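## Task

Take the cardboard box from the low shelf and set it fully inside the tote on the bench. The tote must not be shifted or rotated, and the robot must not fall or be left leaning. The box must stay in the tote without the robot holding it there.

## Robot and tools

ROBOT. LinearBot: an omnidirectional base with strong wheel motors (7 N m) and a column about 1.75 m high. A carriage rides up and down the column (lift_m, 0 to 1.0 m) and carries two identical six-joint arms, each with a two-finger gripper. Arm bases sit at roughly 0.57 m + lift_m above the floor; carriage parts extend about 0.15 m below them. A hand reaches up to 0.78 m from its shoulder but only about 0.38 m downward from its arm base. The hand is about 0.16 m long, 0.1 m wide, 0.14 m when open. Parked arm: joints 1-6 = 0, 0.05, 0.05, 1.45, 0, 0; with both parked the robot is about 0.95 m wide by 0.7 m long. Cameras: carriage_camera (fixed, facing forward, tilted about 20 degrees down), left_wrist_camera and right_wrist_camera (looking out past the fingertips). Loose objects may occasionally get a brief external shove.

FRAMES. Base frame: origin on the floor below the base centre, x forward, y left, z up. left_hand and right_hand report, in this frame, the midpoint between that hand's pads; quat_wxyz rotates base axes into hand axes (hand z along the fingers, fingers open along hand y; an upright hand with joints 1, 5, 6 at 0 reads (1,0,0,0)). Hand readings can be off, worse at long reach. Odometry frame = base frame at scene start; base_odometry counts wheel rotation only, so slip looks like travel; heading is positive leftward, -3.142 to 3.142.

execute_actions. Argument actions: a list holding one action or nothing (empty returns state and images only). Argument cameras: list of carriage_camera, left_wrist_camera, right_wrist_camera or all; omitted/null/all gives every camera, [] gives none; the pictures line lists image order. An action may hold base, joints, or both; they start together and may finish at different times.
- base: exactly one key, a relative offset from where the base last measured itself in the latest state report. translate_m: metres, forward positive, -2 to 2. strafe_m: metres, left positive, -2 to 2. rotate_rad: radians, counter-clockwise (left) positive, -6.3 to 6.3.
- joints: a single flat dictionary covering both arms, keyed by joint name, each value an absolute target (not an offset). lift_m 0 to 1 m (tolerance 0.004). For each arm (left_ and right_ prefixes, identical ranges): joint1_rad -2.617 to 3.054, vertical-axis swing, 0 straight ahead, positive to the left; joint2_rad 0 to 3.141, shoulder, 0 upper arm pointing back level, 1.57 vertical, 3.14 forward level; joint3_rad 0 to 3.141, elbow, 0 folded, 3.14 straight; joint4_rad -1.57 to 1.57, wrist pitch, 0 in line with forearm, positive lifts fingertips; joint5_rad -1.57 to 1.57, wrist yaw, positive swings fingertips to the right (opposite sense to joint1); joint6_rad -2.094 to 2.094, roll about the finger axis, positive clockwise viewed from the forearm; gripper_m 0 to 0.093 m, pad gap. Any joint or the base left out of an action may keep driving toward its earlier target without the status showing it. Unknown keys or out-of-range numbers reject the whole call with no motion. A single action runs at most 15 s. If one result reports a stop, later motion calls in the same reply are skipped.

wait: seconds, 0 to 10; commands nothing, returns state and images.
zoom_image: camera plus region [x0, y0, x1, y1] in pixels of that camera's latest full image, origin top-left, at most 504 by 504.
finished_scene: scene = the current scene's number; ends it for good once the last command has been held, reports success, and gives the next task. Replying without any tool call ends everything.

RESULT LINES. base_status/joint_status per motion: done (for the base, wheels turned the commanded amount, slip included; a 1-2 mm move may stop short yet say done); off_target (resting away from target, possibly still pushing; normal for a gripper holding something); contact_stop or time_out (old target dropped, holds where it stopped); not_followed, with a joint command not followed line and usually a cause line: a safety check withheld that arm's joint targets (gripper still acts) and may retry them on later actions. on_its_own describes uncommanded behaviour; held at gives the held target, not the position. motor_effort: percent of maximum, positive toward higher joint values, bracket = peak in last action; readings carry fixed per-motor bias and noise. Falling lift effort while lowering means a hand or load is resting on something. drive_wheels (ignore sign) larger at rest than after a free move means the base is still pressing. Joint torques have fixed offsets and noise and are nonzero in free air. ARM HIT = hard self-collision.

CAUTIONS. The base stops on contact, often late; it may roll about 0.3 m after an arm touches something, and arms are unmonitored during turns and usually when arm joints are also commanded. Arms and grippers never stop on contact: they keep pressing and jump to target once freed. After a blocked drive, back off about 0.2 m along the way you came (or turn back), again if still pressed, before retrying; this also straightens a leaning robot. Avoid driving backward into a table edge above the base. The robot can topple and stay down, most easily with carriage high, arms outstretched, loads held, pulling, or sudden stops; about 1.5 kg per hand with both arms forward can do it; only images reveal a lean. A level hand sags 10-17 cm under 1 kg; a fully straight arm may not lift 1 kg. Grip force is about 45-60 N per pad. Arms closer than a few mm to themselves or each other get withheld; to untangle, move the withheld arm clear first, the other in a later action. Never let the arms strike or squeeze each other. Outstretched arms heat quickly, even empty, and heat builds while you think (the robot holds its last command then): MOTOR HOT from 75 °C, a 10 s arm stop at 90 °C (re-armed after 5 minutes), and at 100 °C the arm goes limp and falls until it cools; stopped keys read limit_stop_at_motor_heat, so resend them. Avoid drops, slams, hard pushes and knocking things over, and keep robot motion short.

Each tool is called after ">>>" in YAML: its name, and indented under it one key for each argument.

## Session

>>> execute_actions:
  actions: []
  cameras: ["carriage_camera"]

Scene clock: 0.00 s.
Joint torques (N m, as the arm reports them, + toward a larger angle): no reading
base_odometry: x=+0.000 y=+0.000 heading=+0.000 (m, m, rad; odometry frame)
base_status: not commanded
joint_positions: lift_m=+0.297 left_joint1_rad=-0.019 left_joint2_rad=+0.058 left_joint3_rad=+0.040 left_joint4_rad=+1.506 left_joint5_rad=-0.040 left_joint6_rad=+0.050 left_gripper_m=+0.094 right_joint1_rad=-0.025 right_joint2_rad=+0.056 right_joint3_rad=+0.022 right_joint4_rad=+1.480 right_joint5_rad=+0.043 right_joint6_rad=+0.024 right_gripper_m=+0.094
joint_status: not commanded
motor_effort: lift_m=+29 drive_wheels=-2 (%)
left_hand: x=+0.2930 y=+0.3316 z=+1.3139 quat_wxyz=(+0.999, -0.018, +0.042, +0.016) (m; base frame)
right_hand: x=+0.3038 y=-0.3335 z=+1.3084 quat_wxyz=(+0.998, +0.023, +0.062, -0.002) (m; base frame)
pictures: carriage_camera
Images, in order (width x height): carriage_camera 672x504.

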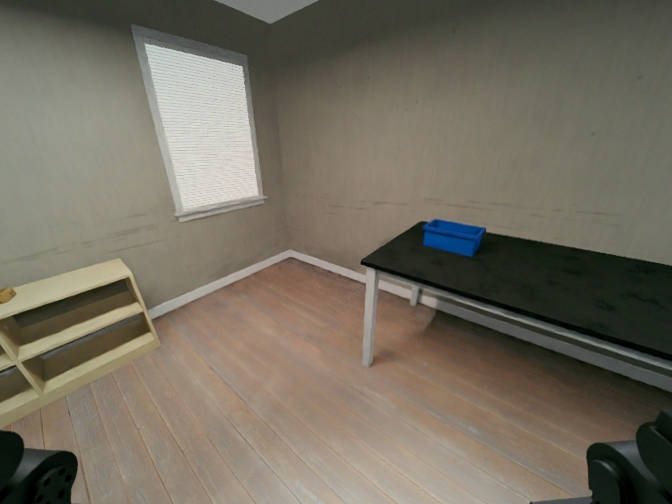

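>>> execute_actions:
  actions:
    - {"base":{"rotate_rad":1.0},"joints":{"lift_m":0.25,"left_joint2_rad":2.3,"left_joint3_rad":2.0,"left_joint4_rad":-0.8}}
  cameras: ["carriage_camera"]

Scene clock: 6.57 s.
Joint torques (N m, as the arm reports them, + toward a larger angle): left_arm=[ -0.09 -14.2    9.5    1.25   0.05  -0.11] | right_arm=[ 0.1   3.25  6.9  -0.3  -0.03  0.  ]
base_odometry: x=+0.000 y=+0.000 heading=+1.000 (m, m, rad; odometry frame)
base_status: done
joint_positions: lift_m=+0.250 left_joint1_rad=-0.019 left_joint2_rad=+2.316 left_joint3_rad=+1.974 left_joint4_rad=-0.808 left_joint5_rad=-0.040 left_joint6_rad=+0.050 left_gripper_m=+0.094 right_joint1_rad=-0.025 right_joint2_rad=+0.056 right_joint3_rad=+0.022 right_joint4_rad=+1.480 right_joint5_rad=+0.043 right_joint6_rad=+0.024 right_gripper_m=+0.094
joint_status: all done
motor_effort: lift_m=+28(31) drive_wheels=+7(17) (%)
left_hand: x=+0.8205 y=+0.3216 z=+0.8951 quat_wxyz=(+0.209, +0.029, +0.977, +0.023) (m; base frame)
right_hand: x=+0.3038 y=-0.3335 z=+1.2613 quat_wxyz=(+0.998, +0.023, +0.062, -0.002) (m; base frame)
pictures: carriage_camera
Images, in order (width x height): carriage_camera 672x504.

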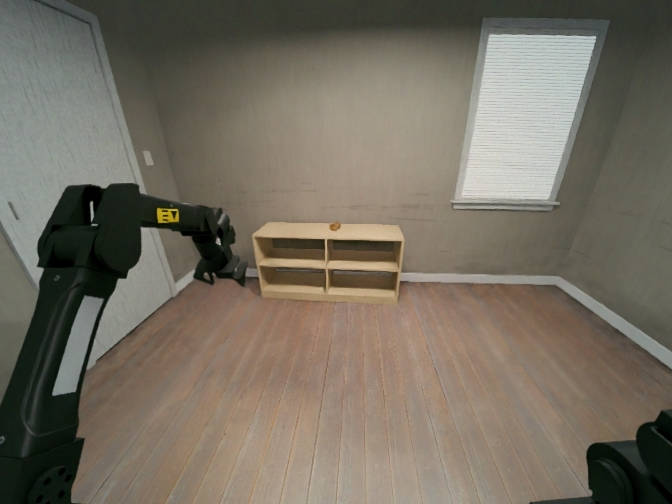

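>>> execute_actions:
  actions:
    - {"base":{"translate_m":1.4}}
  cameras: []

>>> execute_actions:
  actions:
    - {"base":{"strafe_m":-0.3}}
  cameras: ["carriage_camera","left_wrist_camera"]

Scene clock: 17.93 s.
Joint torques (N m, as the arm reports them, + toward a larger angle): left_arm=[ -0.04 -14.23   9.37   1.25   0.03  -0.1 ] | right_arm=[ 0.28  3.44  6.78 -0.27 -0.03  0.  ]
base_odometry: x=+0.755 y=+1.179 heading=+1.001 (m, m, rad; odometry frame)
base_status: done
joint_positions: lift_m=+0.250 left_joint1_rad=-0.019 left_joint2_rad=+2.316 left_joint3_rad=+1.974 left_joint4_rad=-0.808 left_joint5_rad=-0.040 left_joint6_rad=+0.050 left_gripper_m=+0.094 right_joint1_rad=-0.025 right_joint2_rad=+0.056 right_joint3_rad=+0.022 right_joint4_rad=+1.480 right_joint5_rad=+0.043 right_joint6_rad=+0.024 right_gripper_m=+0.094
joint_status: not commanded
motor_effort: lift_m=+27(27) drive_wheels=+7(24) (%)
left_hand: x=+0.8205 y=+0.3216 z=+0.8951 quat_wxyz=(+0.209, +0.029, +0.977, +0.023) (m; base frame)
right_hand: x=+0.3038 y=-0.3335 z=+1.2613 quat_wxyz=(+0.998, +0.023, +0.062, -0.002) (m; base frame)
pictures: none
No camera images: the call's "cameras" was empty. Leave "cameras" out to get every camera's image.

Scene clock: 20.50 s.
Joint torques (N m, as the arm reports them, + toward a larger angle): left_arm=[  0.15 -14.24   9.39   1.24   0.03  -0.1 ] | right_arm=[ 0.26  3.4   6.9  -0.26 -0.01  0.01]
base_odometry: x=+1.008 y=+1.017 heading=+1.001 (m, m, rad; odometry frame)
base_status: done
joint_positions: lift_m=+0.250 left_joint1_rad=-0.021 left_joint2_rad=+2.316 left_joint3_rad=+1.974 left_joint4_rad=-0.808 left_joint5_rad=-0.040 left_joint6_rad=+0.050 left_gripper_m=+0.094 right_joint1_rad=-0.025 right_joint2_rad=+0.056 right_joint3_rad=+0.022 right_joint4_rad=+1.479 right_joint5_rad=+0.043 right_joint6_rad=+0.024 right_gripper_m=+0.094
joint_status: not commanded
motor_effort: lift_m=+28(30) drive_wheels=+3(15) (%)
left_hand: x=+0.8205 y=+0.3204 z=+0.8951 quat_wxyz=(+0.209, +0.031, +0.977, +0.022) (m; base frame)
right_hand: x=+0.3038 y=-0.3335 z=+1.2612 quat_wxyz=(+0.998, +0.023, +0.062, -0.002) (m; base frame)
pictures: carriage_camera, left_wrist_camera
Images, in order (width x height): carriage_camera 672x504, left_wrist_camera 672x504.

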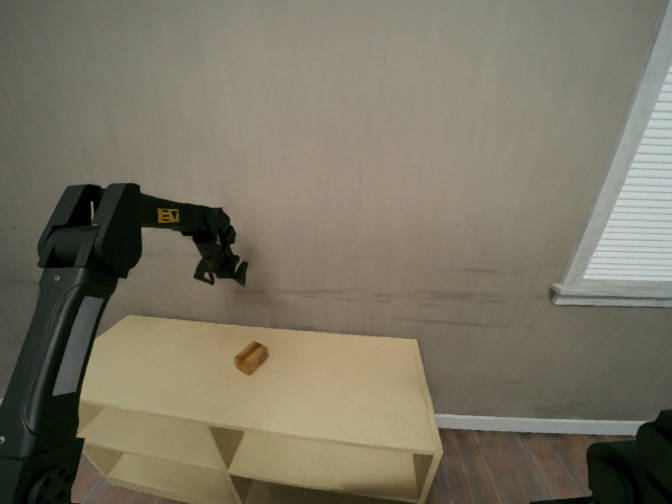

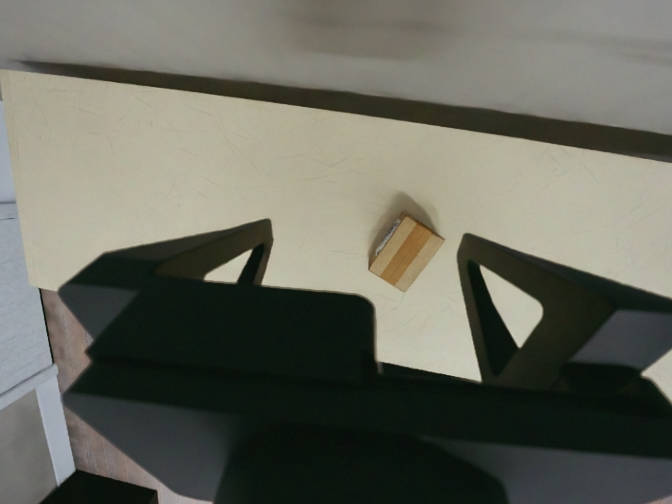

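>>> execute_actions:
  actions:
    - {"base":{"strafe_m":-0.06},"joints":{"lift_m":0.1,"left_joint6_rad":0.75}}
  cameras: ["left_wrist_camera"]

Scene clock: 29.57 s.
Joint torques (N m, as the arm reports them, + toward a larger angle): left_arm=[  0.06 -13.91   8.69   1.24   0.06  -0.06] | right_arm=[ 0.21  3.23  6.85 -0.28 -0.02 -0.02]
base_odometry: x=+1.059 y=+0.985 heading=+1.001 (m, m, rad; odometry frame)
base_status: done
joint_positions: lift_m=+0.100 left_joint1_rad=-0.020 left_joint2_rad=+2.312 left_joint3_rad=+1.982 left_joint4_rad=-0.809 left_joint5_rad=-0.040 left_joint6_rad=+0.745 left_gripper_m=+0.094 right_joint1_rad=-0.025 right_joint2_rad=+0.056 right_joint3_rad=+0.022 right_joint4_rad=+1.479 right_joint5_rad=+0.043 right_joint6_rad=+0.024 right_gripper_m=+0.094
joint_status: all done
motor_effort: lift_m=+28(32) drive_wheels=-3(14) (%)
left_hand: x=+0.8226 y=+0.3210 z=+0.7498 quat_wxyz=(+0.194, +0.360, +0.908, +0.094) (m; base frame)
right_hand: x=+0.3038 y=-0.3335 z=+1.1112 quat_wxyz=(+0.998, +0.023, +0.062, -0.002) (m; base frame)
pictures: left_wrist_camera
Images, in order (width x height): left_wrist_camera 672x504.

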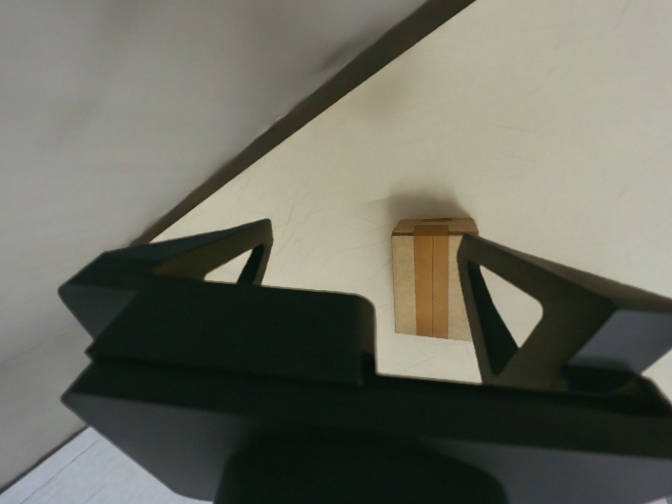

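>>> execute_actions:
  actions:
    - {"base":{"translate_m":-0.05},"joints":{"lift_m":0.02}}
  cameras: ["left_wrist_camera"]

Scene clock: 41.53 s.
Joint torques (N m, as the arm reports them, + toward a larger angle): left_arm=[  0.01 -12.79   7.35   1.19  -0.04  -0.05] | right_arm=[ 0.29  3.25  6.7  -0.27 -0.01 -0.02]
base_odometry: x=+1.032 y=+0.943 heading=+1.001 (m, m, rad; odometry frame)
base_status: done
joint_positions: lift_m=+0.020 left_joint1_rad=-0.020 left_joint2_rad=+2.299 left_joint3_rad=+2.002 left_joint4_rad=-0.795 left_joint5_rad=-0.027 left_joint6_rad=+0.744 left_gripper_m=+0.094 right_joint1_rad=-0.025 right_joint2_rad=+0.056 right_joint3_rad=+0.022 right_joint4_rad=+1.478 right_joint5_rad=+0.043 right_joint6_rad=+0.024 right_gripper_m=+0.094
joint_status: all done
motor_effort: lift_m=+27(29) drive_wheels=-2(13) (%)
left_hand: x=+0.8308 y=+0.3186 z=+0.6857 quat_wxyz=(+0.217, +0.359, +0.903, +0.096) (m; base frame)
right_hand: x=+0.3040 y=-0.3335 z=+1.0313 quat_wxyz=(+0.998, +0.023, +0.062, -0.002) (m; base frame)
pictures: left_wrist_camera
Images, in order (width x height): left_wrist_camera 672x504.

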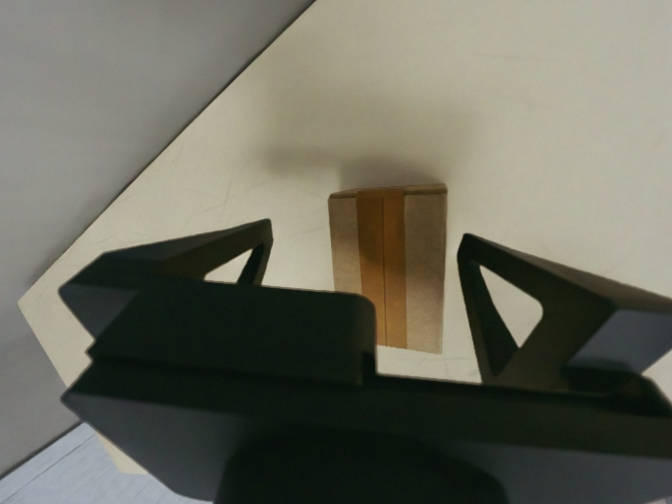

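Touching down slightly; close.

>>> execute_actions:
  actions:
    - {"joints":{"left_gripper_m":0.0,"lift_m":0.035}}
  cameras: []

>>> execute_actions:
  actions:
    - {"joints":{"lift_m":0.48}}
  cameras: ["left_wrist_camera"]

Scene clock: 46.23 s.
Joint torques (N m, as the arm reports them, + toward a larger angle): left_arm=[ -0.01 -13.42   7.32   1.25  -0.01  -0.05] | right_arm=[ 0.27  3.3   6.89 -0.3  -0.02  0.02]
base_odometry: x=+1.032 y=+0.943 heading=+1.001 (m, m, rad; odometry frame)
base_status: not commanded
joint_positions: lift_m=+0.035 left_joint1_rad=-0.020 left_joint2_rad=+2.306 left_joint3_rad=+2.002 left_joint4_rad=-0.802 left_joint5_rad=-0.027 left_joint6_rad=+0.744 left_gripper_m=+0.000 right_joint1_rad=-0.025 right_joint2_rad=+0.056 right_joint3_rad=+0.022 right_joint4_rad=+1.478 right_joint5_rad=+0.043 right_joint6_rad=+0.024 right_gripper_m=+0.094
joint_status: all done
motor_effort: lift_m=+26(31) drive_wheels=-2(3) (%)
left_hand: x=+0.8290 y=+0.3187 z=+0.6962 quat_wxyz=(+0.211, +0.360, +0.904, +0.094) (m; base frame)
right_hand: x=+0.3041 y=-0.3335 z=+1.0463 quat_wxyz=(+0.998, +0.023, +0.063, -0.002) (m; base frame)
pictures: none
No camera images: the call's "cameras" was empty. Leave "cameras" out to get every camera's image.

Scene clock: 48.53 s.
Joint torques (N m, as the arm reports them, + toward a larger angle): left_arm=[ -0.05 -13.4    7.37   1.25  -0.01  -0.05] | right_arm=[ 0.24  3.13  6.89 -0.27 -0.02  0.01]
base_odometry: x=+1.032 y=+0.943 heading=+1.001 (m, m, rad; odometry frame)
base_status: not commanded
joint_positions: lift_m=+0.480 left_joint1_rad=-0.020 left_joint2_rad=+2.307 left_joint3_rad=+2.002 left_joint4_rad=-0.804 left_joint5_rad=-0.028 left_joint6_rad=+0.744 left_gripper_m=+0.000 right_joint1_rad=-0.025 right_joint2_rad=+0.056 right_joint3_rad=+0.022 right_joint4_rad=+1.478 right_joint5_rad=+0.043 right_joint6_rad=+0.024 right_gripper_m=+0.094
joint_status: all done
motor_effort: lift_m=+27(35) drive_wheels=-2(1) (%)
left_hand: x=+0.8286 y=+0.3188 z=+1.1402 quat_wxyz=(+0.209, +0.360, +0.904, +0.094) (m; base frame)
right_hand: x=+0.3041 y=-0.3335 z=+1.4913 quat_wxyz=(+0.998, +0.023, +0.063, -0.002) (m; base frame)
pictures: left_wrist_camera
Images, in order (width x height): left_wrist_camera 672x504.

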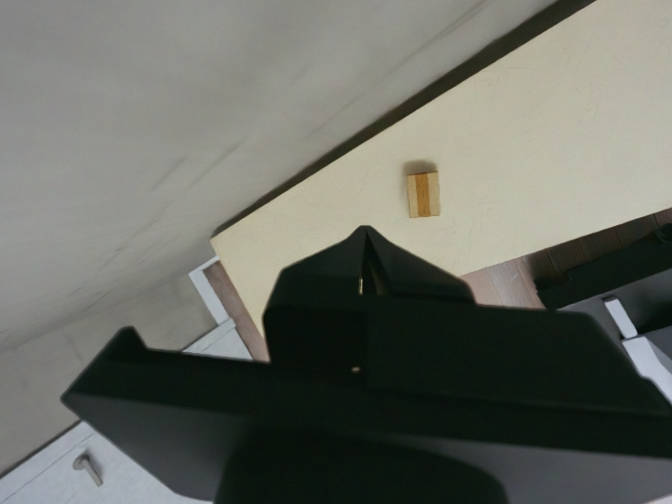

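Missed. Retry.

>>> execute_actions:
  actions:
    - {"joints":{"lift_m":0.1,"left_gripper_m":0.093}}
  cameras: ["left_wrist_camera"]

Scene clock: 55.10 s.
Joint torques (N m, as the arm reports them, + toward a larger angle): left_arm=[  0.08 -14.03   7.37   1.29  -0.03  -0.05] | right_arm=[ 0.12  3.25  6.86 -0.28 -0.03 -0.01]
base_odometry: x=+1.032 y=+0.943 heading=+1.001 (m, m, rad; odometry frame)
base_status: not commanded
joint_positions: lift_m=+0.100 left_joint1_rad=-0.020 left_joint2_rad=+2.312 left_joint3_rad=+2.002 left_joint4_rad=-0.807 left_joint5_rad=-0.028 left_joint6_rad=+0.744 left_gripper_m=+0.093 right_joint1_rad=-0.025 right_joint2_rad=+0.056 right_joint3_rad=+0.022 right_joint4_rad=+1.478 right_joint5_rad=+0.043 right_joint6_rad=+0.024 right_gripper_m=+0.094
joint_status: all done
motor_effort: lift_m=+30(32) drive_wheels=+1(2) (%)
left_hand: x=+0.8276 y=+0.3188 z=+0.7571 quat_wxyz=(+0.205, +0.360, +0.905, +0.092) (m; base frame)
right_hand: x=+0.3041 y=-0.3335 z=+1.1112 quat_wxyz=(+0.998, +0.023, +0.063, -0.002) (m; base frame)
pictures: left_wrist_camera
Images, in order (width x height): left_wrist_camera 672x504.

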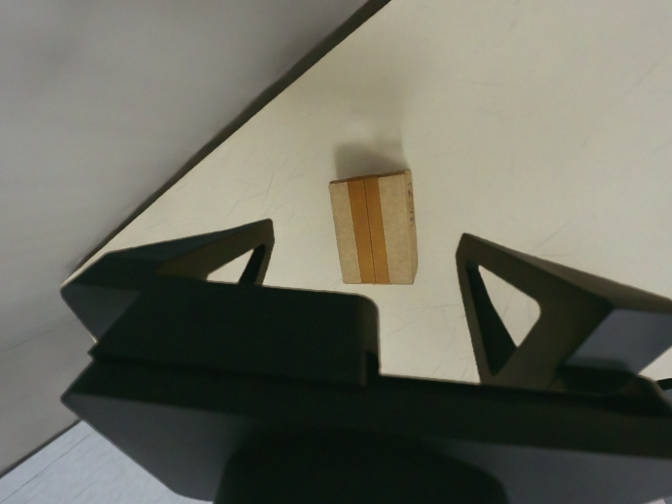

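>>> execute_actions:
  actions:
    - {"base":{"strafe_m":-0.02}}
  cameras: []

>>> execute_actions:
  actions:
    - {"base":{"translate_m":0.02},"joints":{"lift_m":0.03}}
  cameras: ["left_wrist_camera","carriage_camera"]

Scene clock: 59.70 s.
Joint torques (N m, as the arm reports them, + toward a larger angle): left_arm=[  0.09 -13.97   7.33   1.26  -0.01  -0.05] | right_arm=[ 0.14  3.19  6.81 -0.27 -0.03 -0.03]
base_odometry: x=+1.049 y=+0.932 heading=+1.001 (m, m, rad; odometry frame)
base_status: done
joint_positions: lift_m=+0.100 left_joint1_rad=-0.020 left_joint2_rad=+2.312 left_joint3_rad=+2.002 left_joint4_rad=-0.807 left_joint5_rad=-0.029 left_joint6_rad=+0.744 left_gripper_m=+0.093 right_joint1_rad=-0.025 right_joint2_rad=+0.056 right_joint3_rad=+0.022 right_joint4_rad=+1.478 right_joint5_rad=+0.043 right_joint6_rad=+0.024 right_gripper_m=+0.094
joint_status: not commanded
motor_effort: lift_m=+26(29) drive_wheels=-1(9) (%)
left_hand: x=+0.8276 y=+0.3190 z=+0.7571 quat_wxyz=(+0.205, +0.360, +0.905, +0.093) (m; base frame)
right_hand: x=+0.3041 y=-0.3335 z=+1.1112 quat_wxyz=(+0.998, +0.023, +0.063, -0.002) (m; base frame)
pictures: none
No camera images: the call's "cameras" was empty. Leave "cameras" out to get every camera's image.

Scene clock: 60.57 s.
Joint torques (N m, as the arm reports them, + toward a larger angle): left_arm=[ -0.07 -14.24   7.35   1.27  -0.02  -0.06] | right_arm=[ 0.2   3.18  6.97 -0.27 -0.09  0.  ]
base_odometry: x=+1.059 y=+0.949 heading=+1.001 (m, m, rad; odometry frame)
base_status: done
joint_positions: lift_m=+0.030 left_joint1_rad=-0.020 left_joint2_rad=+2.316 left_joint3_rad=+2.002 left_joint4_rad=-0.807 left_joint5_rad=-0.029 left_joint6_rad=+0.744 left_gripper_m=+0.093 right_joint1_rad=-0.025 right_joint2_rad=+0.056 right_joint3_rad=+0.022 right_joint4_rad=+1.478 right_joint5_rad=+0.043 right_joint6_rad=+0.024 right_gripper_m=+0.094
joint_status: all done
motor_effort: lift_m=+28(29) drive_wheels=+4(12) (%)
left_hand: x=+0.8274 y=+0.3190 z=+0.6850 quat_wxyz=(+0.203, +0.360, +0.906, +0.092) (m; base frame)
right_hand: x=+0.3041 y=-0.3335 z=+1.0412 quat_wxyz=(+0.998, +0.023, +0.063, -0.002) (m; base frame)
pictures: carriage_camera, left_wrist_camera
Images, in order (width x height): carriage_camera 672x504, left_wrist_camera 672x504.

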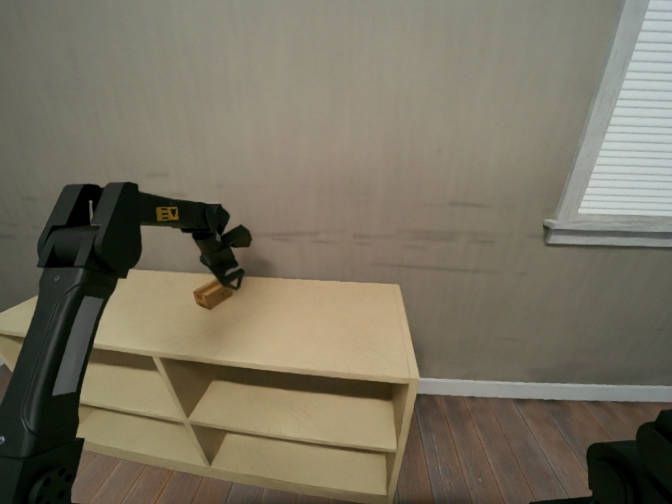

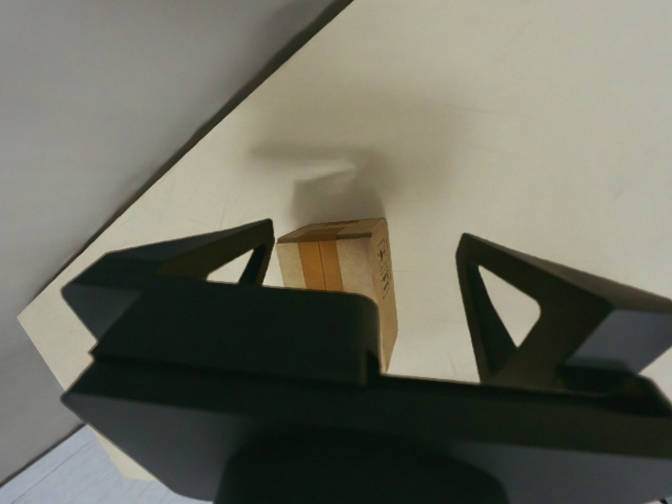

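>>> execute_actions:
  actions:
    - {"joints":{"left_gripper_m":0.0}}
  cameras: []

Scene clock: 64.03 s.
Joint torques (N m, as the arm reports them, + toward a larger angle): left_arm=[  0.06 -14.18   7.3    1.27  -0.01  -0.06] | right_arm=[ 0.25  3.27  6.9  -0.27 -0.01  0.01]
base_odometry: x=+1.059 y=+0.949 heading=+1.001 (m, m, rad; odometry frame)
base_status: not commanded
joint_positions: lift_m=+0.030 left_joint1_rad=-0.020 left_joint2_rad=+2.315 left_joint3_rad=+2.002 left_joint4_rad=-0.807 left_joint5_rad=-0.029 left_joint6_rad=+0.744 left_gripper_m=+0.000 right_joint1_rad=-0.025 right_joint2_rad=+0.056 right_joint3_rad=+0.022 right_joint4_rad=+1.478 right_joint5_rad=+0.043 right_joint6_rad=+0.024 right_gripper_m=+0.094
joint_status: all done
motor_effort: lift_m=+29(28) drive_wheels=+5(5) (%)
left_hand: x=+0.8274 y=+0.3190 z=+0.6856 quat_wxyz=(+0.204, +0.360, +0.906, +0.092) (m; base frame)
right_hand: x=+0.3041 y=-0.3335 z=+1.0412 quat_wxyz=(+0.998, +0.023, +0.063, -0.002) (m; base frame)
pictures: none
No camera images: the call's "cameras" was empty. Leave "cameras" out to get every camera's image.

>>> execute_actions:
  actions:
    - {"joints":{"left_gripper_m":0.093}}
  cameras: []

>>> execute_actions:
  actions:
    - {"joints":{"lift_m":0.0}}
  cameras: ["left_wrist_camera","carriage_camera"]

Scene clock: 71.00 s.
Joint torques (N m, as the arm reports them, + toward a larger angle): left_arm=[  0.04 -14.2    7.3    1.27  -0.02  -0.05] | right_arm=[ 0.33  3.14  6.96 -0.26 -0.06 -0.02]
base_odometry: x=+1.059 y=+0.949 heading=+1.001 (m, m, rad; odometry frame)
base_status: not commanded
joint_positions: lift_m=+0.030 left_joint1_rad=-0.020 left_joint2_rad=+2.315 left_joint3_rad=+2.002 left_joint4_rad=-0.807 left_joint5_rad=-0.029 left_joint6_rad=+0.744 left_gripper_m=+0.093 right_joint1_rad=-0.025 right_joint2_rad=+0.056 right_joint3_rad=+0.022 right_joint4_rad=+1.478 right_joint5_rad=+0.043 right_joint6_rad=+0.024 right_gripper_m=+0.094
joint_status: all done
motor_effort: lift_m=+29(29) drive_wheels=+5(5) (%)
left_hand: x=+0.8274 y=+0.3190 z=+0.6856 quat_wxyz=(+0.204, +0.360, +0.906, +0.092) (m; base frame)
right_hand: x=+0.3041 y=-0.3335 z=+1.0412 quat_wxyz=(+0.998, +0.023, +0.063, -0.002) (m; base frame)
pictures: none
No camera images: the call's "cameras" was empty. Leave "cameras" out to get every camera's image.

Scene clock: 71.63 s.
Joint torques (N m, as the arm reports them, + toward a larger angle): left_arm=[  0.09 -13.97   7.32   1.26  -0.02  -0.07] | right_arm=[ 0.24  3.28  6.89 -0.25 -0.04  0.  ]
base_odometry: x=+1.059 y=+0.949 heading=+1.001 (m, m, rad; odometry frame)
base_status: not commanded
joint_positions: lift_m=+0.000 left_joint1_rad=-0.020 left_joint2_rad=+2.312 left_joint3_rad=+2.002 left_joint4_rad=-0.805 left_joint5_rad=-0.029 left_joint6_rad=+0.746 left_gripper_m=+0.093 right_joint1_rad=-0.025 right_joint2_rad=+0.056 right_joint3_rad=+0.022 right_joint4_rad=+1.478 right_joint5_rad=+0.043 right_joint6_rad=+0.024 right_gripper_m=+0.094
joint_status: all done
motor_effort: lift_m=+30(31) drive_wheels=+5(5) (%)
left_hand: x=+0.8281 y=+0.3190 z=+0.6571 quat_wxyz=(+0.206, +0.361, +0.905, +0.093) (m; base frame)
right_hand: x=+0.3041 y=-0.3335 z=+1.0112 quat_wxyz=(+0.998, +0.023, +0.063, -0.002) (m; base frame)
pictures: carriage_camera, left_wrist_camera
Images, in order (width x height): carriage_camera 672x504, left_wrist_camera 672x504.

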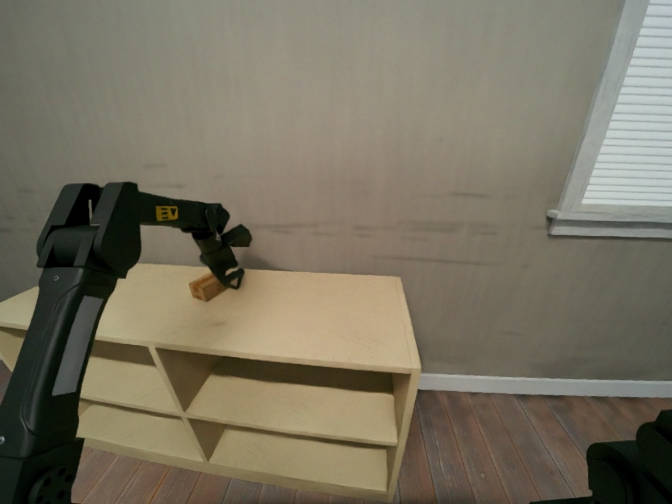

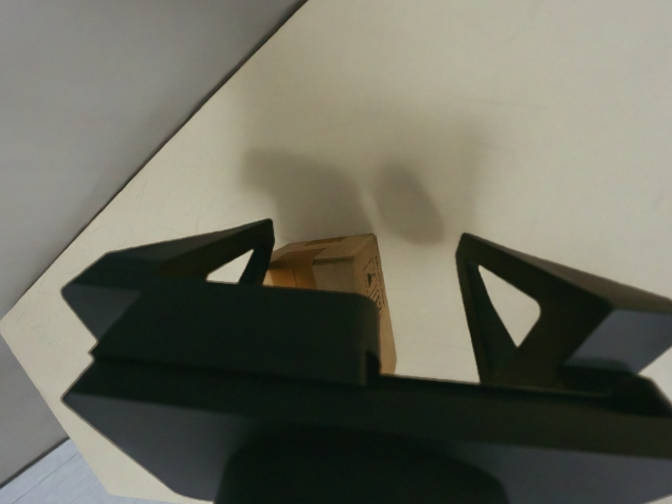

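>>> execute_actions:
  actions:
    - {"joints":{"left_gripper_m":0.0}}
  cameras: []

Scene clock: 75.33 s.
Joint torques (N m, as the arm reports them, + toward a larger angle): left_arm=[  0.04 -14.03   7.33   1.23  -0.01  -0.08] | right_arm=[ 0.12  3.35  6.84 -0.25 -0.01 -0.02]
base_odometry: x=+1.059 y=+0.949 heading=+1.001 (m, m, rad; odometry frame)
base_status: not commanded
joint_positions: lift_m=+0.000 left_joint1_rad=-0.020 left_joint2_rad=+2.312 left_joint3_rad=+2.002 left_joint4_rad=-0.801 left_joint5_rad=-0.029 left_joint6_rad=+0.746 left_gripper_m=+0.000 right_joint1_rad=-0.025 right_joint2_rad=+0.056 right_joint3_rad=+0.022 right_joint4_rad=+1.478 right_joint5_rad=+0.043 right_joint6_rad=+0.024 right_gripper_m=+0.094
joint_status: all done
motor_effort: lift_m=+29(28) drive_wheels=+5(5) (%)
left_hand: x=+0.8289 y=+0.3191 z=+0.6575 quat_wxyz=(+0.208, +0.361, +0.904, +0.094) (m; base frame)
right_hand: x=+0.3041 y=-0.3335 z=+1.0112 quat_wxyz=(+0.998, +0.023, +0.063, -0.002) (m; base frame)
pictures: none
No camera images: the call's "cameras" was empty. Leave "cameras" out to get every camera's image.

>>> execute_actions:
  actions:
    - {"joints":{"left_gripper_m":0.093}}
  cameras: ["left_wrist_camera","carriage_camera"]

Scene clock: 78.60 s.
Joint torques (N m, as the arm reports them, + toward a larger angle): left_arm=[  0.03 -14.01   7.33   1.22  -0.02  -0.08] | right_arm=[ 0.2   3.29  6.84 -0.26 -0.03 -0.01]
base_odometry: x=+1.059 y=+0.949 heading=+1.001 (m, m, rad; odometry frame)
base_status: not commanded
joint_positions: lift_m=+0.000 left_joint1_rad=-0.020 left_joint2_rad=+2.312 left_joint3_rad=+2.002 left_joint4_rad=-0.801 left_joint5_rad=-0.029 left_joint6_rad=+0.746 left_gripper_m=+0.093 right_joint1_rad=-0.025 right_joint2_rad=+0.056 right_joint3_rad=+0.022 right_joint4_rad=+1.478 right_joint5_rad=+0.043 right_joint6_rad=+0.024 right_gripper_m=+0.094
joint_status: all done
motor_effort: lift_m=+29(28) drive_wheels=+5(5) (%)
left_hand: x=+0.8289 y=+0.3191 z=+0.6575 quat_wxyz=(+0.208, +0.361, +0.904, +0.094) (m; base frame)
right_hand: x=+0.3041 y=-0.3335 z=+1.0112 quat_wxyz=(+0.998, +0.023, +0.063, -0.002) (m; base frame)
pictures: carriage_camera, left_wrist_camera
Images, in order (width x height): carriage_camera 672x504, left_wrist_camera 672x504.

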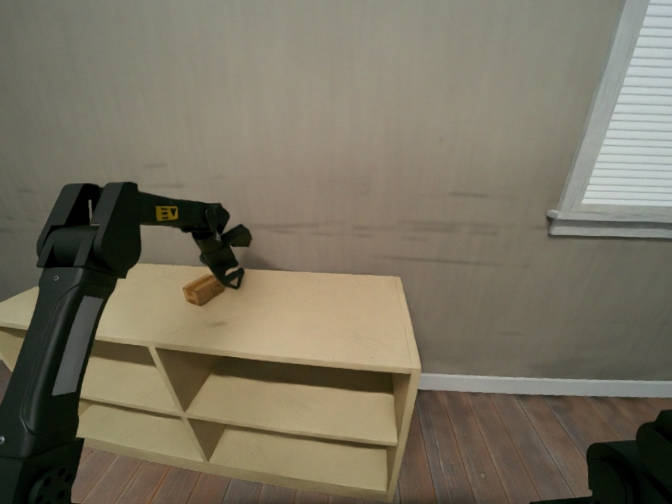

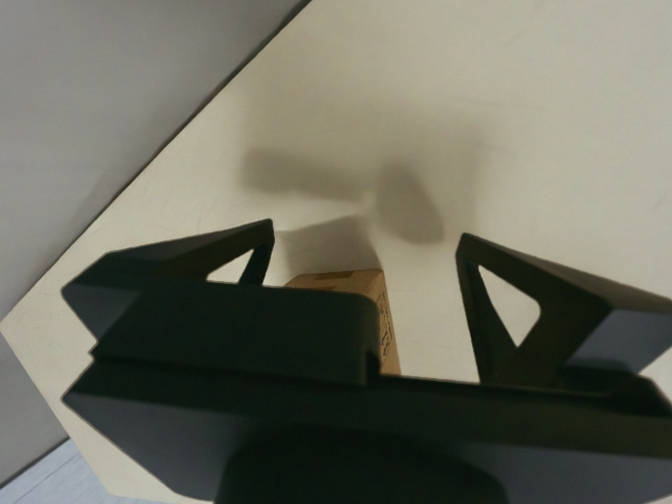

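>>> execute_actions:
  actions:
    - {"base":{"translate_m":-0.03},"joints":{"lift_m":0.06}}
  cameras: []

>>> execute_actions:
  actions:
    - {"base":{"strafe_m":0.03}}
  cameras: []

>>> execute_actions:
  actions:
    - {"joints":{"lift_m":0.0}}
  cameras: ["left_wrist_camera"]

Scene clock: 87.10 s.
Joint torques (N m, as the arm reports them, + toward a larger angle): left_arm=[  0.1  -13.26   7.34   1.27  -0.01  -0.08] | right_arm=[ 0.16  3.22  6.84 -0.27 -0.01  0.01]
base_odometry: x=+1.043 y=+0.923 heading=+1.001 (m, m, rad; odometry frame)
base_status: done
joint_positions: lift_m=+0.060 left_joint1_rad=-0.020 left_joint2_rad=+2.304 left_joint3_rad=+2.002 left_joint4_rad=-0.804 left_joint5_rad=-0.029 left_joint6_rad=+0.746 left_gripper_m=+0.093 right_joint1_rad=-0.025 right_joint2_rad=+0.056 right_joint3_rad=+0.022 right_joint4_rad=+1.478 right_joint5_rad=+0.043 right_joint6_rad=+0.024 right_gripper_m=+0.094
joint_status: all done
motor_effort: lift_m=+28(34) drive_wheels=+0(9) (%)
left_hand: x=+0.8286 y=+0.3191 z=+0.7218 quat_wxyz=(+0.210, +0.361, +0.904, +0.095) (m; base frame)
right_hand: x=+0.3041 y=-0.3335 z=+1.0713 quat_wxyz=(+0.998, +0.023, +0.063, -0.002) (m; base frame)
pictures: none
No camera images: the call's "cameras" was empty. Leave "cameras" out to get every camera's image.

Scene clock: 88.17 s.
Joint torques (N m, as the arm reports them, + toward a larger angle): left_arm=[ -0.04 -13.37   7.29   1.24  -0.01  -0.08] | right_arm=[ 0.29  3.34  6.89 -0.25 -0.05  0.  ]
base_odometry: x=+1.018 y=+0.939 heading=+1.001 (m, m, rad; odometry frame)
base_status: done
joint_positions: lift_m=+0.060 left_joint1_rad=-0.019 left_joint2_rad=+2.304 left_joint3_rad=+2.002 left_joint4_rad=-0.804 left_joint5_rad=-0.030 left_joint6_rad=+0.746 left_gripper_m=+0.093 right_joint1_rad=-0.025 right_joint2_rad=+0.056 right_joint3_rad=+0.022 right_joint4_rad=+1.478 right_joint5_rad=+0.043 right_joint6_rad=+0.024 right_gripper_m=+0.094
joint_status: not commanded
motor_effort: lift_m=+26(27) drive_wheels=+0(8) (%)
left_hand: x=+0.8287 y=+0.3199 z=+0.7218 quat_wxyz=(+0.210, +0.360, +0.904, +0.096) (m; base frame)
right_hand: x=+0.3041 y=-0.3335 z=+1.0713 quat_wxyz=(+0.998, +0.023, +0.063, -0.002) (m; base frame)
pictures: none
No camera images: the call's "cameras" was empty. Leave "cameras" out to get every camera's image.

Scene clock: 88.93 s.
Joint torques (N m, as the arm reports them, + toward a larger angle): left_arm=[ -0.07 -14.02   7.31   1.28   0.    -0.08] | right_arm=[ 0.14  3.33  6.86 -0.26 -0.02  0.  ]
base_odometry: x=+1.018 y=+0.939 heading=+1.001 (m, m, rad; odometry frame)
base_status: not commanded
joint_positions: lift_m=+0.000 left_joint1_rad=-0.019 left_joint2_rad=+2.312 left_joint3_rad=+2.002 left_joint4_rad=-0.805 left_joint5_rad=-0.032 left_joint6_rad=+0.746 left_gripper_m=+0.093 right_joint1_rad=-0.025 right_joint2_rad=+0.056 right_joint3_rad=+0.022 right_joint4_rad=+1.478 right_joint5_rad=+0.043 right_joint6_rad=+0.024 right_gripper_m=+0.094
joint_status: all done
motor_effort: lift_m=+31(27) drive_wheels=+0(1) (%)
left_hand: x=+0.8280 y=+0.3201 z=+0.6570 quat_wxyz=(+0.205, +0.360, +0.905, +0.095) (m; base frame)
right_hand: x=+0.3041 y=-0.3335 z=+1.0112 quat_wxyz=(+0.998, +0.023, +0.063, -0.002) (m; base frame)
pictures: left_wrist_camera
Images, in order (width x height): left_wrist_camera 672x504.

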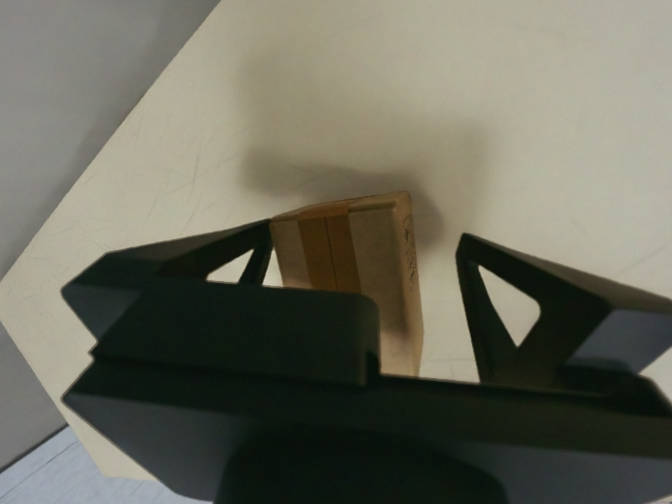

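>>> execute_actions:
  actions:
    - {"joints":{"left_gripper_m":0.0}}
  cameras: []

Scene clock: 99.13 s.
Joint torques (N m, as the arm reports them, + toward a larger angle): left_arm=[ -0.03 -14.     7.29   1.25   0.    -0.08] | right_arm=[ 0.31  3.36  6.88 -0.25 -0.02  0.  ]
base_odometry: x=+1.018 y=+0.939 heading=+1.001 (m, m, rad; odometry frame)
base_status: not commanded
joint_positions: lift_m=+0.000 left_joint1_rad=-0.019 left_joint2_rad=+2.312 left_joint3_rad=+2.002 left_joint4_rad=-0.805 left_joint5_rad=-0.032 left_joint6_rad=+0.746 left_gripper_m=+0.065 right_joint1_rad=-0.025 right_joint2_rad=+0.056 right_joint3_rad=+0.022 right_joint4_rad=+1.478 right_joint5_rad=+0.043 right_joint6_rad=+0.024 right_gripper_m=+0.094
joint_status: left_gripper_m off_target (ended at +0.065, target +0.000)
motor_effort: lift_m=+29(29) drive_wheels=+0(0) (%)
left_hand: x=+0.8281 y=+0.3202 z=+0.6571 quat_wxyz=(+0.205, +0.360, +0.905, +0.095) (m; base frame)
right_hand: x=+0.3041 y=-0.3335 z=+1.0112 quat_wxyz=(+0.998, +0.023, +0.063, -0.002) (m; base frame)
pictures: none
No camera images: the call's "cameras" was empty. Leave "cameras" out to get every camera's image.

>>> execute_actions:
  actions:
    - {"joints":{"lift_m":0.48}}
  cameras: []

>>> execute_actions:
  actions:
    - {"base":{"rotate_rad":-1.57}}
  cameras: ["carriage_camera"]

Scene clock: 113.77 s.
Joint torques (N m, as the arm reports them, + toward a larger angle): left_arm=[ -0.06 -13.94   7.29   1.29   0.01  -0.08] | right_arm=[ 0.29  3.26  6.8  -0.25 -0.03 -0.01]
base_odometry: x=+1.018 y=+0.939 heading=+1.001 (m, m, rad; odometry frame)
base_status: not commanded
joint_positions: lift_m=+0.480 left_joint1_rad=-0.019 left_joint2_rad=+2.312 left_joint3_rad=+2.002 left_joint4_rad=-0.810 left_joint5_rad=-0.032 left_joint6_rad=+0.746 left_gripper_m=+0.065 right_joint1_rad=-0.025 right_joint2_rad=+0.056 right_joint3_rad=+0.022 right_joint4_rad=+1.478 right_joint5_rad=+0.043 right_joint6_rad=+0.024 right_gripper_m=+0.094
joint_status: all done
motor_effort: lift_m=+27(33) drive_wheels=+0(0) (%)
left_hand: x=+0.8270 y=+0.3202 z=+1.1371 quat_wxyz=(+0.203, +0.361, +0.905, +0.094) (m; base frame)
right_hand: x=+0.3041 y=-0.3335 z=+1.4913 quat_wxyz=(+0.998, +0.023, +0.063, -0.002) (m; base frame)
pictures: none
No camera images: the call's "cameras" was empty. Leave "cameras" out to get every camera's image.

Scene clock: 116.87 s.
Joint torques (N m, as the arm reports them, + toward a larger angle): left_arm=[ -0.14 -14.02   7.42   1.27   0.01  -0.08] | right_arm=[ 0.22  3.22  6.92 -0.23 -0.02 -0.01]
base_odometry: x=+1.018 y=+0.939 heading=-0.569 (m, m, rad; odometry frame)
base_status: done
joint_positions: lift_m=+0.480 left_joint1_rad=-0.018 left_joint2_rad=+2.312 left_joint3_rad=+2.002 left_joint4_rad=-0.805 left_joint5_rad=-0.033 left_joint6_rad=+0.746 left_gripper_m=+0.065 right_joint1_rad=-0.025 right_joint2_rad=+0.056 right_joint3_rad=+0.022 right_joint4_rad=+1.478 right_joint5_rad=+0.043 right_joint6_rad=+0.024 right_gripper_m=+0.094
joint_status: not commanded
motor_effort: lift_m=+27(28) drive_wheels=+7(20) (%)
left_hand: x=+0.8280 y=+0.3210 z=+1.1376 quat_wxyz=(+0.205, +0.360, +0.905, +0.096) (m; base frame)
right_hand: x=+0.3041 y=-0.3335 z=+1.4913 quat_wxyz=(+0.998, +0.023, +0.063, -0.002) (m; base frame)
pictures: carriage_camera
Images, in order (width x height): carriage_camera 672x504.

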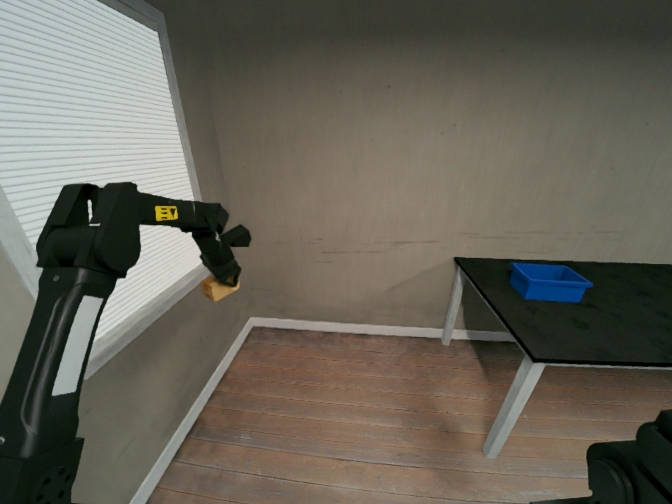

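>>> execute_actions:
  actions:
    - {"base":{"strafe_m":-1.1}}
  cameras: ["carriage_camera","left_wrist_camera"]

Scene clock: 125.50 s.
Joint torques (N m, as the arm reports them, + toward a larger angle): left_arm=[  0.05 -13.92   7.3    1.27   0.03  -0.08] | right_arm=[ 0.23  3.32  6.82 -0.29 -0.03 -0.01]
base_odometry: x=+0.424 y=+0.014 heading=-0.570 (m, m, rad; odometry frame)
base_status: done
joint_positions: lift_m=+0.480 left_joint1_rad=-0.020 left_joint2_rad=+2.312 left_joint3_rad=+2.002 left_joint4_rad=-0.807 left_joint5_rad=-0.033 left_joint6_rad=+0.746 left_gripper_m=+0.065 right_joint1_rad=-0.025 right_joint2_rad=+0.056 right_joint3_rad=+0.022 right_joint4_rad=+1.478 right_joint5_rad=+0.043 right_joint6_rad=+0.024 right_gripper_m=+0.094
joint_status: not commanded
motor_effort: lift_m=+28(28) drive_wheels=+7(22) (%)
left_hand: x=+0.8277 y=+0.3198 z=+1.1374 quat_wxyz=(+0.205, +0.361, +0.905, +0.095) (m; base frame)
right_hand: x=+0.3041 y=-0.3335 z=+1.4913 quat_wxyz=(+0.998, +0.023, +0.063, -0.002) (m; base frame)
pictures: carriage_camera, left_wrist_camera
Images, in order (width x height): carriage_camera 672x504, left_wrist_camera 672x504.

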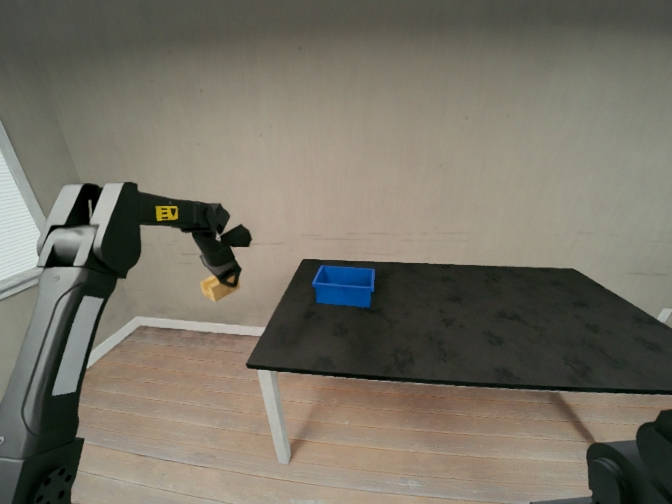

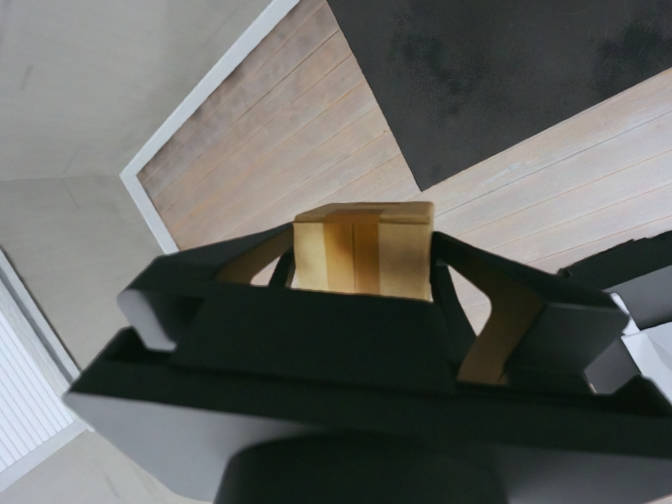

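>>> execute_actions:
  actions:
    - {"base":{"strafe_m":-0.4},"joints":{"left_joint6_rad":0.05}}
  cameras: []

>>> execute_actions:
  actions:
    - {"base":{"translate_m":0.3}}
  cameras: ["carriage_camera","left_wrist_camera"]

Scene clock: 134.07 s.
Joint torques (N m, as the arm reports them, + toward a larger angle): left_arm=[  0.17 -13.95   7.3    1.3   -0.02  -0.18] | right_arm=[ 0.25  3.24  7.01 -0.26 -0.02  0.  ]
base_odometry: x=+0.208 y=-0.323 heading=-0.571 (m, m, rad; odometry frame)
base_status: done
joint_positions: lift_m=+0.480 left_joint1_rad=-0.022 left_joint2_rad=+2.312 left_joint3_rad=+2.002 left_joint4_rad=-0.808 left_joint5_rad=-0.033 left_joint6_rad=+0.055 left_gripper_m=+0.065 right_joint1_rad=-0.025 right_joint2_rad=+0.056 right_joint3_rad=+0.022 right_joint4_rad=+1.478 right_joint5_rad=+0.043 right_joint6_rad=+0.024 right_gripper_m=+0.094
joint_status: all done
motor_effort: lift_m=+28(29) drive_wheels=-8(19) (%)
left_hand: x=+0.8275 y=+0.3187 z=+1.1373 quat_wxyz=(+0.224, +0.034, +0.974, +0.020) (m; base frame)
right_hand: x=+0.3041 y=-0.3335 z=+1.4913 quat_wxyz=(+0.998, +0.023, +0.063, -0.002) (m; base frame)
pictures: none
No camera images: the call's "cameras" was empty. Leave "cameras" out to get every camera's image.

Scene clock: 136.67 s.
Joint torques (N m, as the arm reports them, + toward a larger angle): left_arm=[  0.22 -14.01   7.32   1.33  -0.02  -0.17] | right_arm=[ 0.26  3.21  6.89 -0.3  -0.02 -0.01]
base_odometry: x=+0.460 y=-0.485 heading=-0.572 (m, m, rad; odometry frame)
base_status: done
joint_positions: lift_m=+0.480 left_joint1_rad=-0.022 left_joint2_rad=+2.312 left_joint3_rad=+2.002 left_joint4_rad=-0.810 left_joint5_rad=-0.033 left_joint6_rad=+0.055 left_gripper_m=+0.065 right_joint1_rad=-0.025 right_joint2_rad=+0.056 right_joint3_rad=+0.022 right_joint4_rad=+1.478 right_joint5_rad=+0.043 right_joint6_rad=+0.024 right_gripper_m=+0.094
joint_status: not commanded
motor_effort: lift_m=+27(28) drive_wheels=+7(17) (%)
left_hand: x=+0.8271 y=+0.3187 z=+1.1371 quat_wxyz=(+0.223, +0.034, +0.974, +0.020) (m; base frame)
right_hand: x=+0.3040 y=-0.3335 z=+1.4913 quat_wxyz=(+0.998, +0.023, +0.062, -0.002) (m; base frame)
pictures: carriage_camera, left_wrist_camera
Images, in order (width x height): carriage_camera 672x504, left_wrist_camera 672x504.

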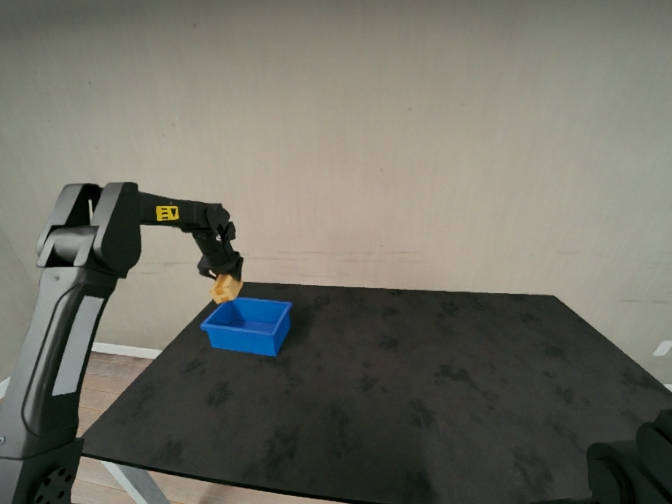

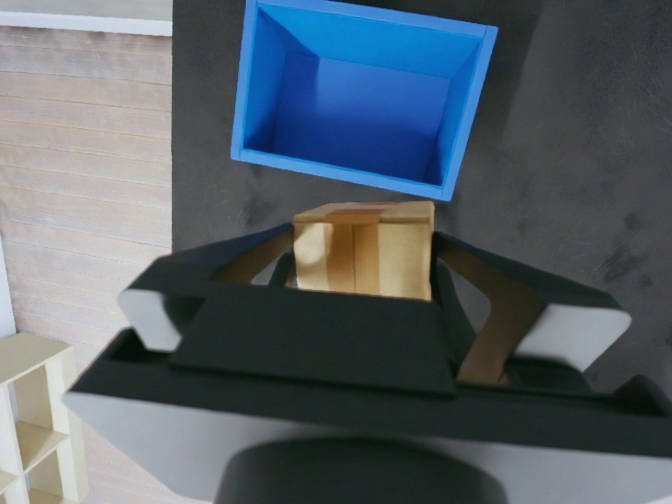

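>>> execute_actions:
  actions:
    - {"base":{"translate_m":0.17}}
  cameras: ["left_wrist_camera"]

Scene clock: 141.93 s.
Joint torques (N m, as the arm reports them, + toward a larger angle): left_arm=[  0.18 -13.9    7.29   1.34  -0.02  -0.17] | right_arm=[ 0.29  3.24  7.01 -0.29 -0.04 -0.02]
base_odometry: x=+0.603 y=-0.578 heading=-0.572 (m, m, rad; odometry frame)
base_status: done
joint_positions: lift_m=+0.480 left_joint1_rad=-0.022 left_joint2_rad=+2.312 left_joint3_rad=+2.002 left_joint4_rad=-0.812 left_joint5_rad=-0.033 left_joint6_rad=+0.055 left_gripper_m=+0.065 right_joint1_rad=-0.025 right_joint2_rad=+0.056 right_joint3_rad=+0.022 right_joint4_rad=+1.479 right_joint5_rad=+0.043 right_joint6_rad=+0.024 right_gripper_m=+0.094
joint_status: not commanded
motor_effort: lift_m=+28(27) drive_wheels=-7(17) (%)
left_hand: x=+0.8266 y=+0.3189 z=+1.1369 quat_wxyz=(+0.222, +0.034, +0.974, +0.020) (m; base frame)
right_hand: x=+0.3038 y=-0.3335 z=+1.4913 quat_wxyz=(+0.998, +0.023, +0.062, -0.002) (m; base frame)
pictures: left_wrist_camera
Images, in order (width x height): left_wrist_camera 672x504.

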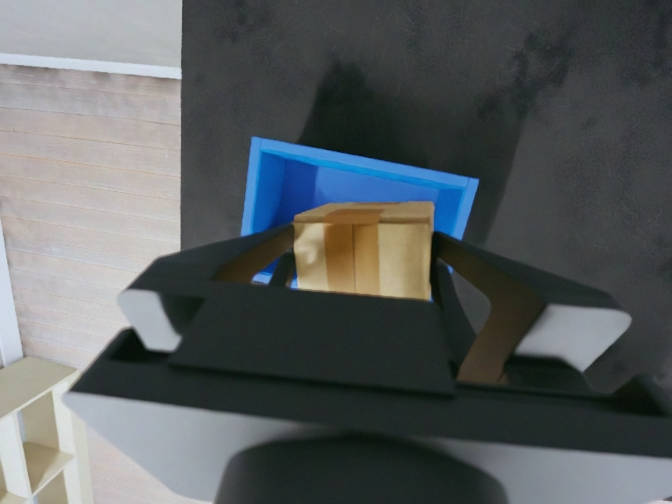

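>>> execute_actions:
  actions:
    - {"base":{"translate_m":0.04},"joints":{"lift_m":0.38}}
  cameras: ["left_wrist_camera","carriage_camera"]

Scene clock: 146.07 s.
Joint torques (N m, as the arm reports them, + toward a larger angle): left_arm=[  0.24 -14.94   7.32   1.34  -0.02  -0.17] | right_arm=[ 0.04  3.16  6.78 -0.23 -0.04  0.  ]
base_odometry: x=+0.637 y=-0.600 heading=-0.573 (m, m, rad; odometry frame)
base_status: done
joint_positions: lift_m=+0.380 left_joint1_rad=-0.022 left_joint2_rad=+2.323 left_joint3_rad=+2.002 left_joint4_rad=-0.812 left_joint5_rad=-0.033 left_joint6_rad=+0.055 left_gripper_m=+0.065 right_joint1_rad=-0.025 right_joint2_rad=+0.056 right_joint3_rad=+0.022 right_joint4_rad=+1.479 right_joint5_rad=+0.043 right_joint6_rad=+0.024 right_gripper_m=+0.094
joint_status: all done
motor_effort: lift_m=+27(35) drive_wheels=+5(18) (%)
left_hand: x=+0.8260 y=+0.3189 z=+1.0308 quat_wxyz=(+0.217, +0.034, +0.975, +0.020) (m; base frame)
right_hand: x=+0.3039 y=-0.3335 z=+1.3912 quat_wxyz=(+0.998, +0.023, +0.062, -0.002) (m; base frame)
pictures: carriage_camera, left_wrist_camera
Images, in order (width x height): carriage_camera 672x504, left_wrist_camera 672x504.

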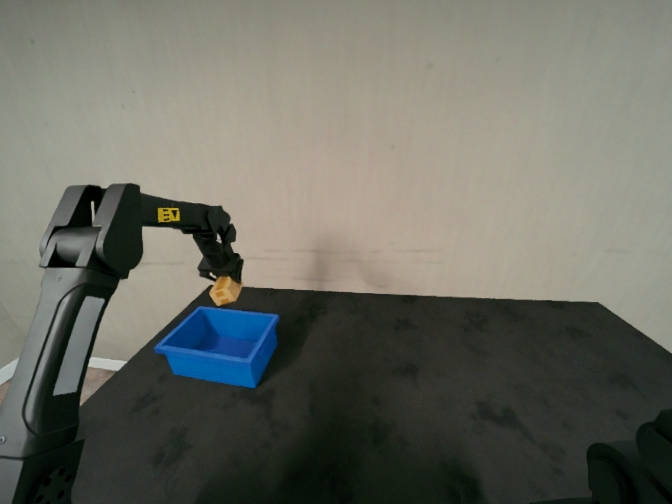

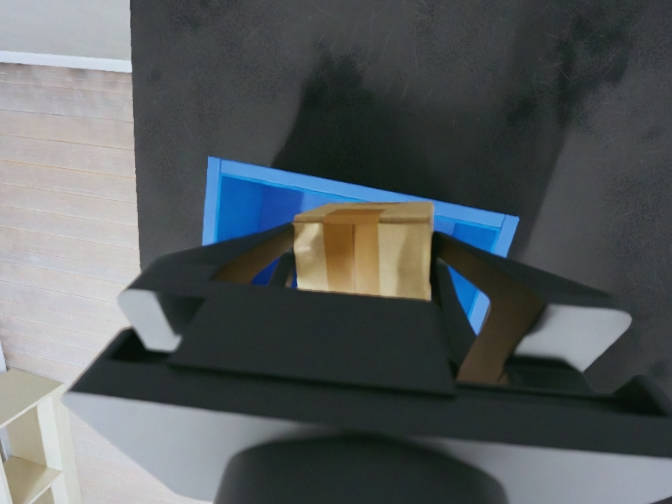

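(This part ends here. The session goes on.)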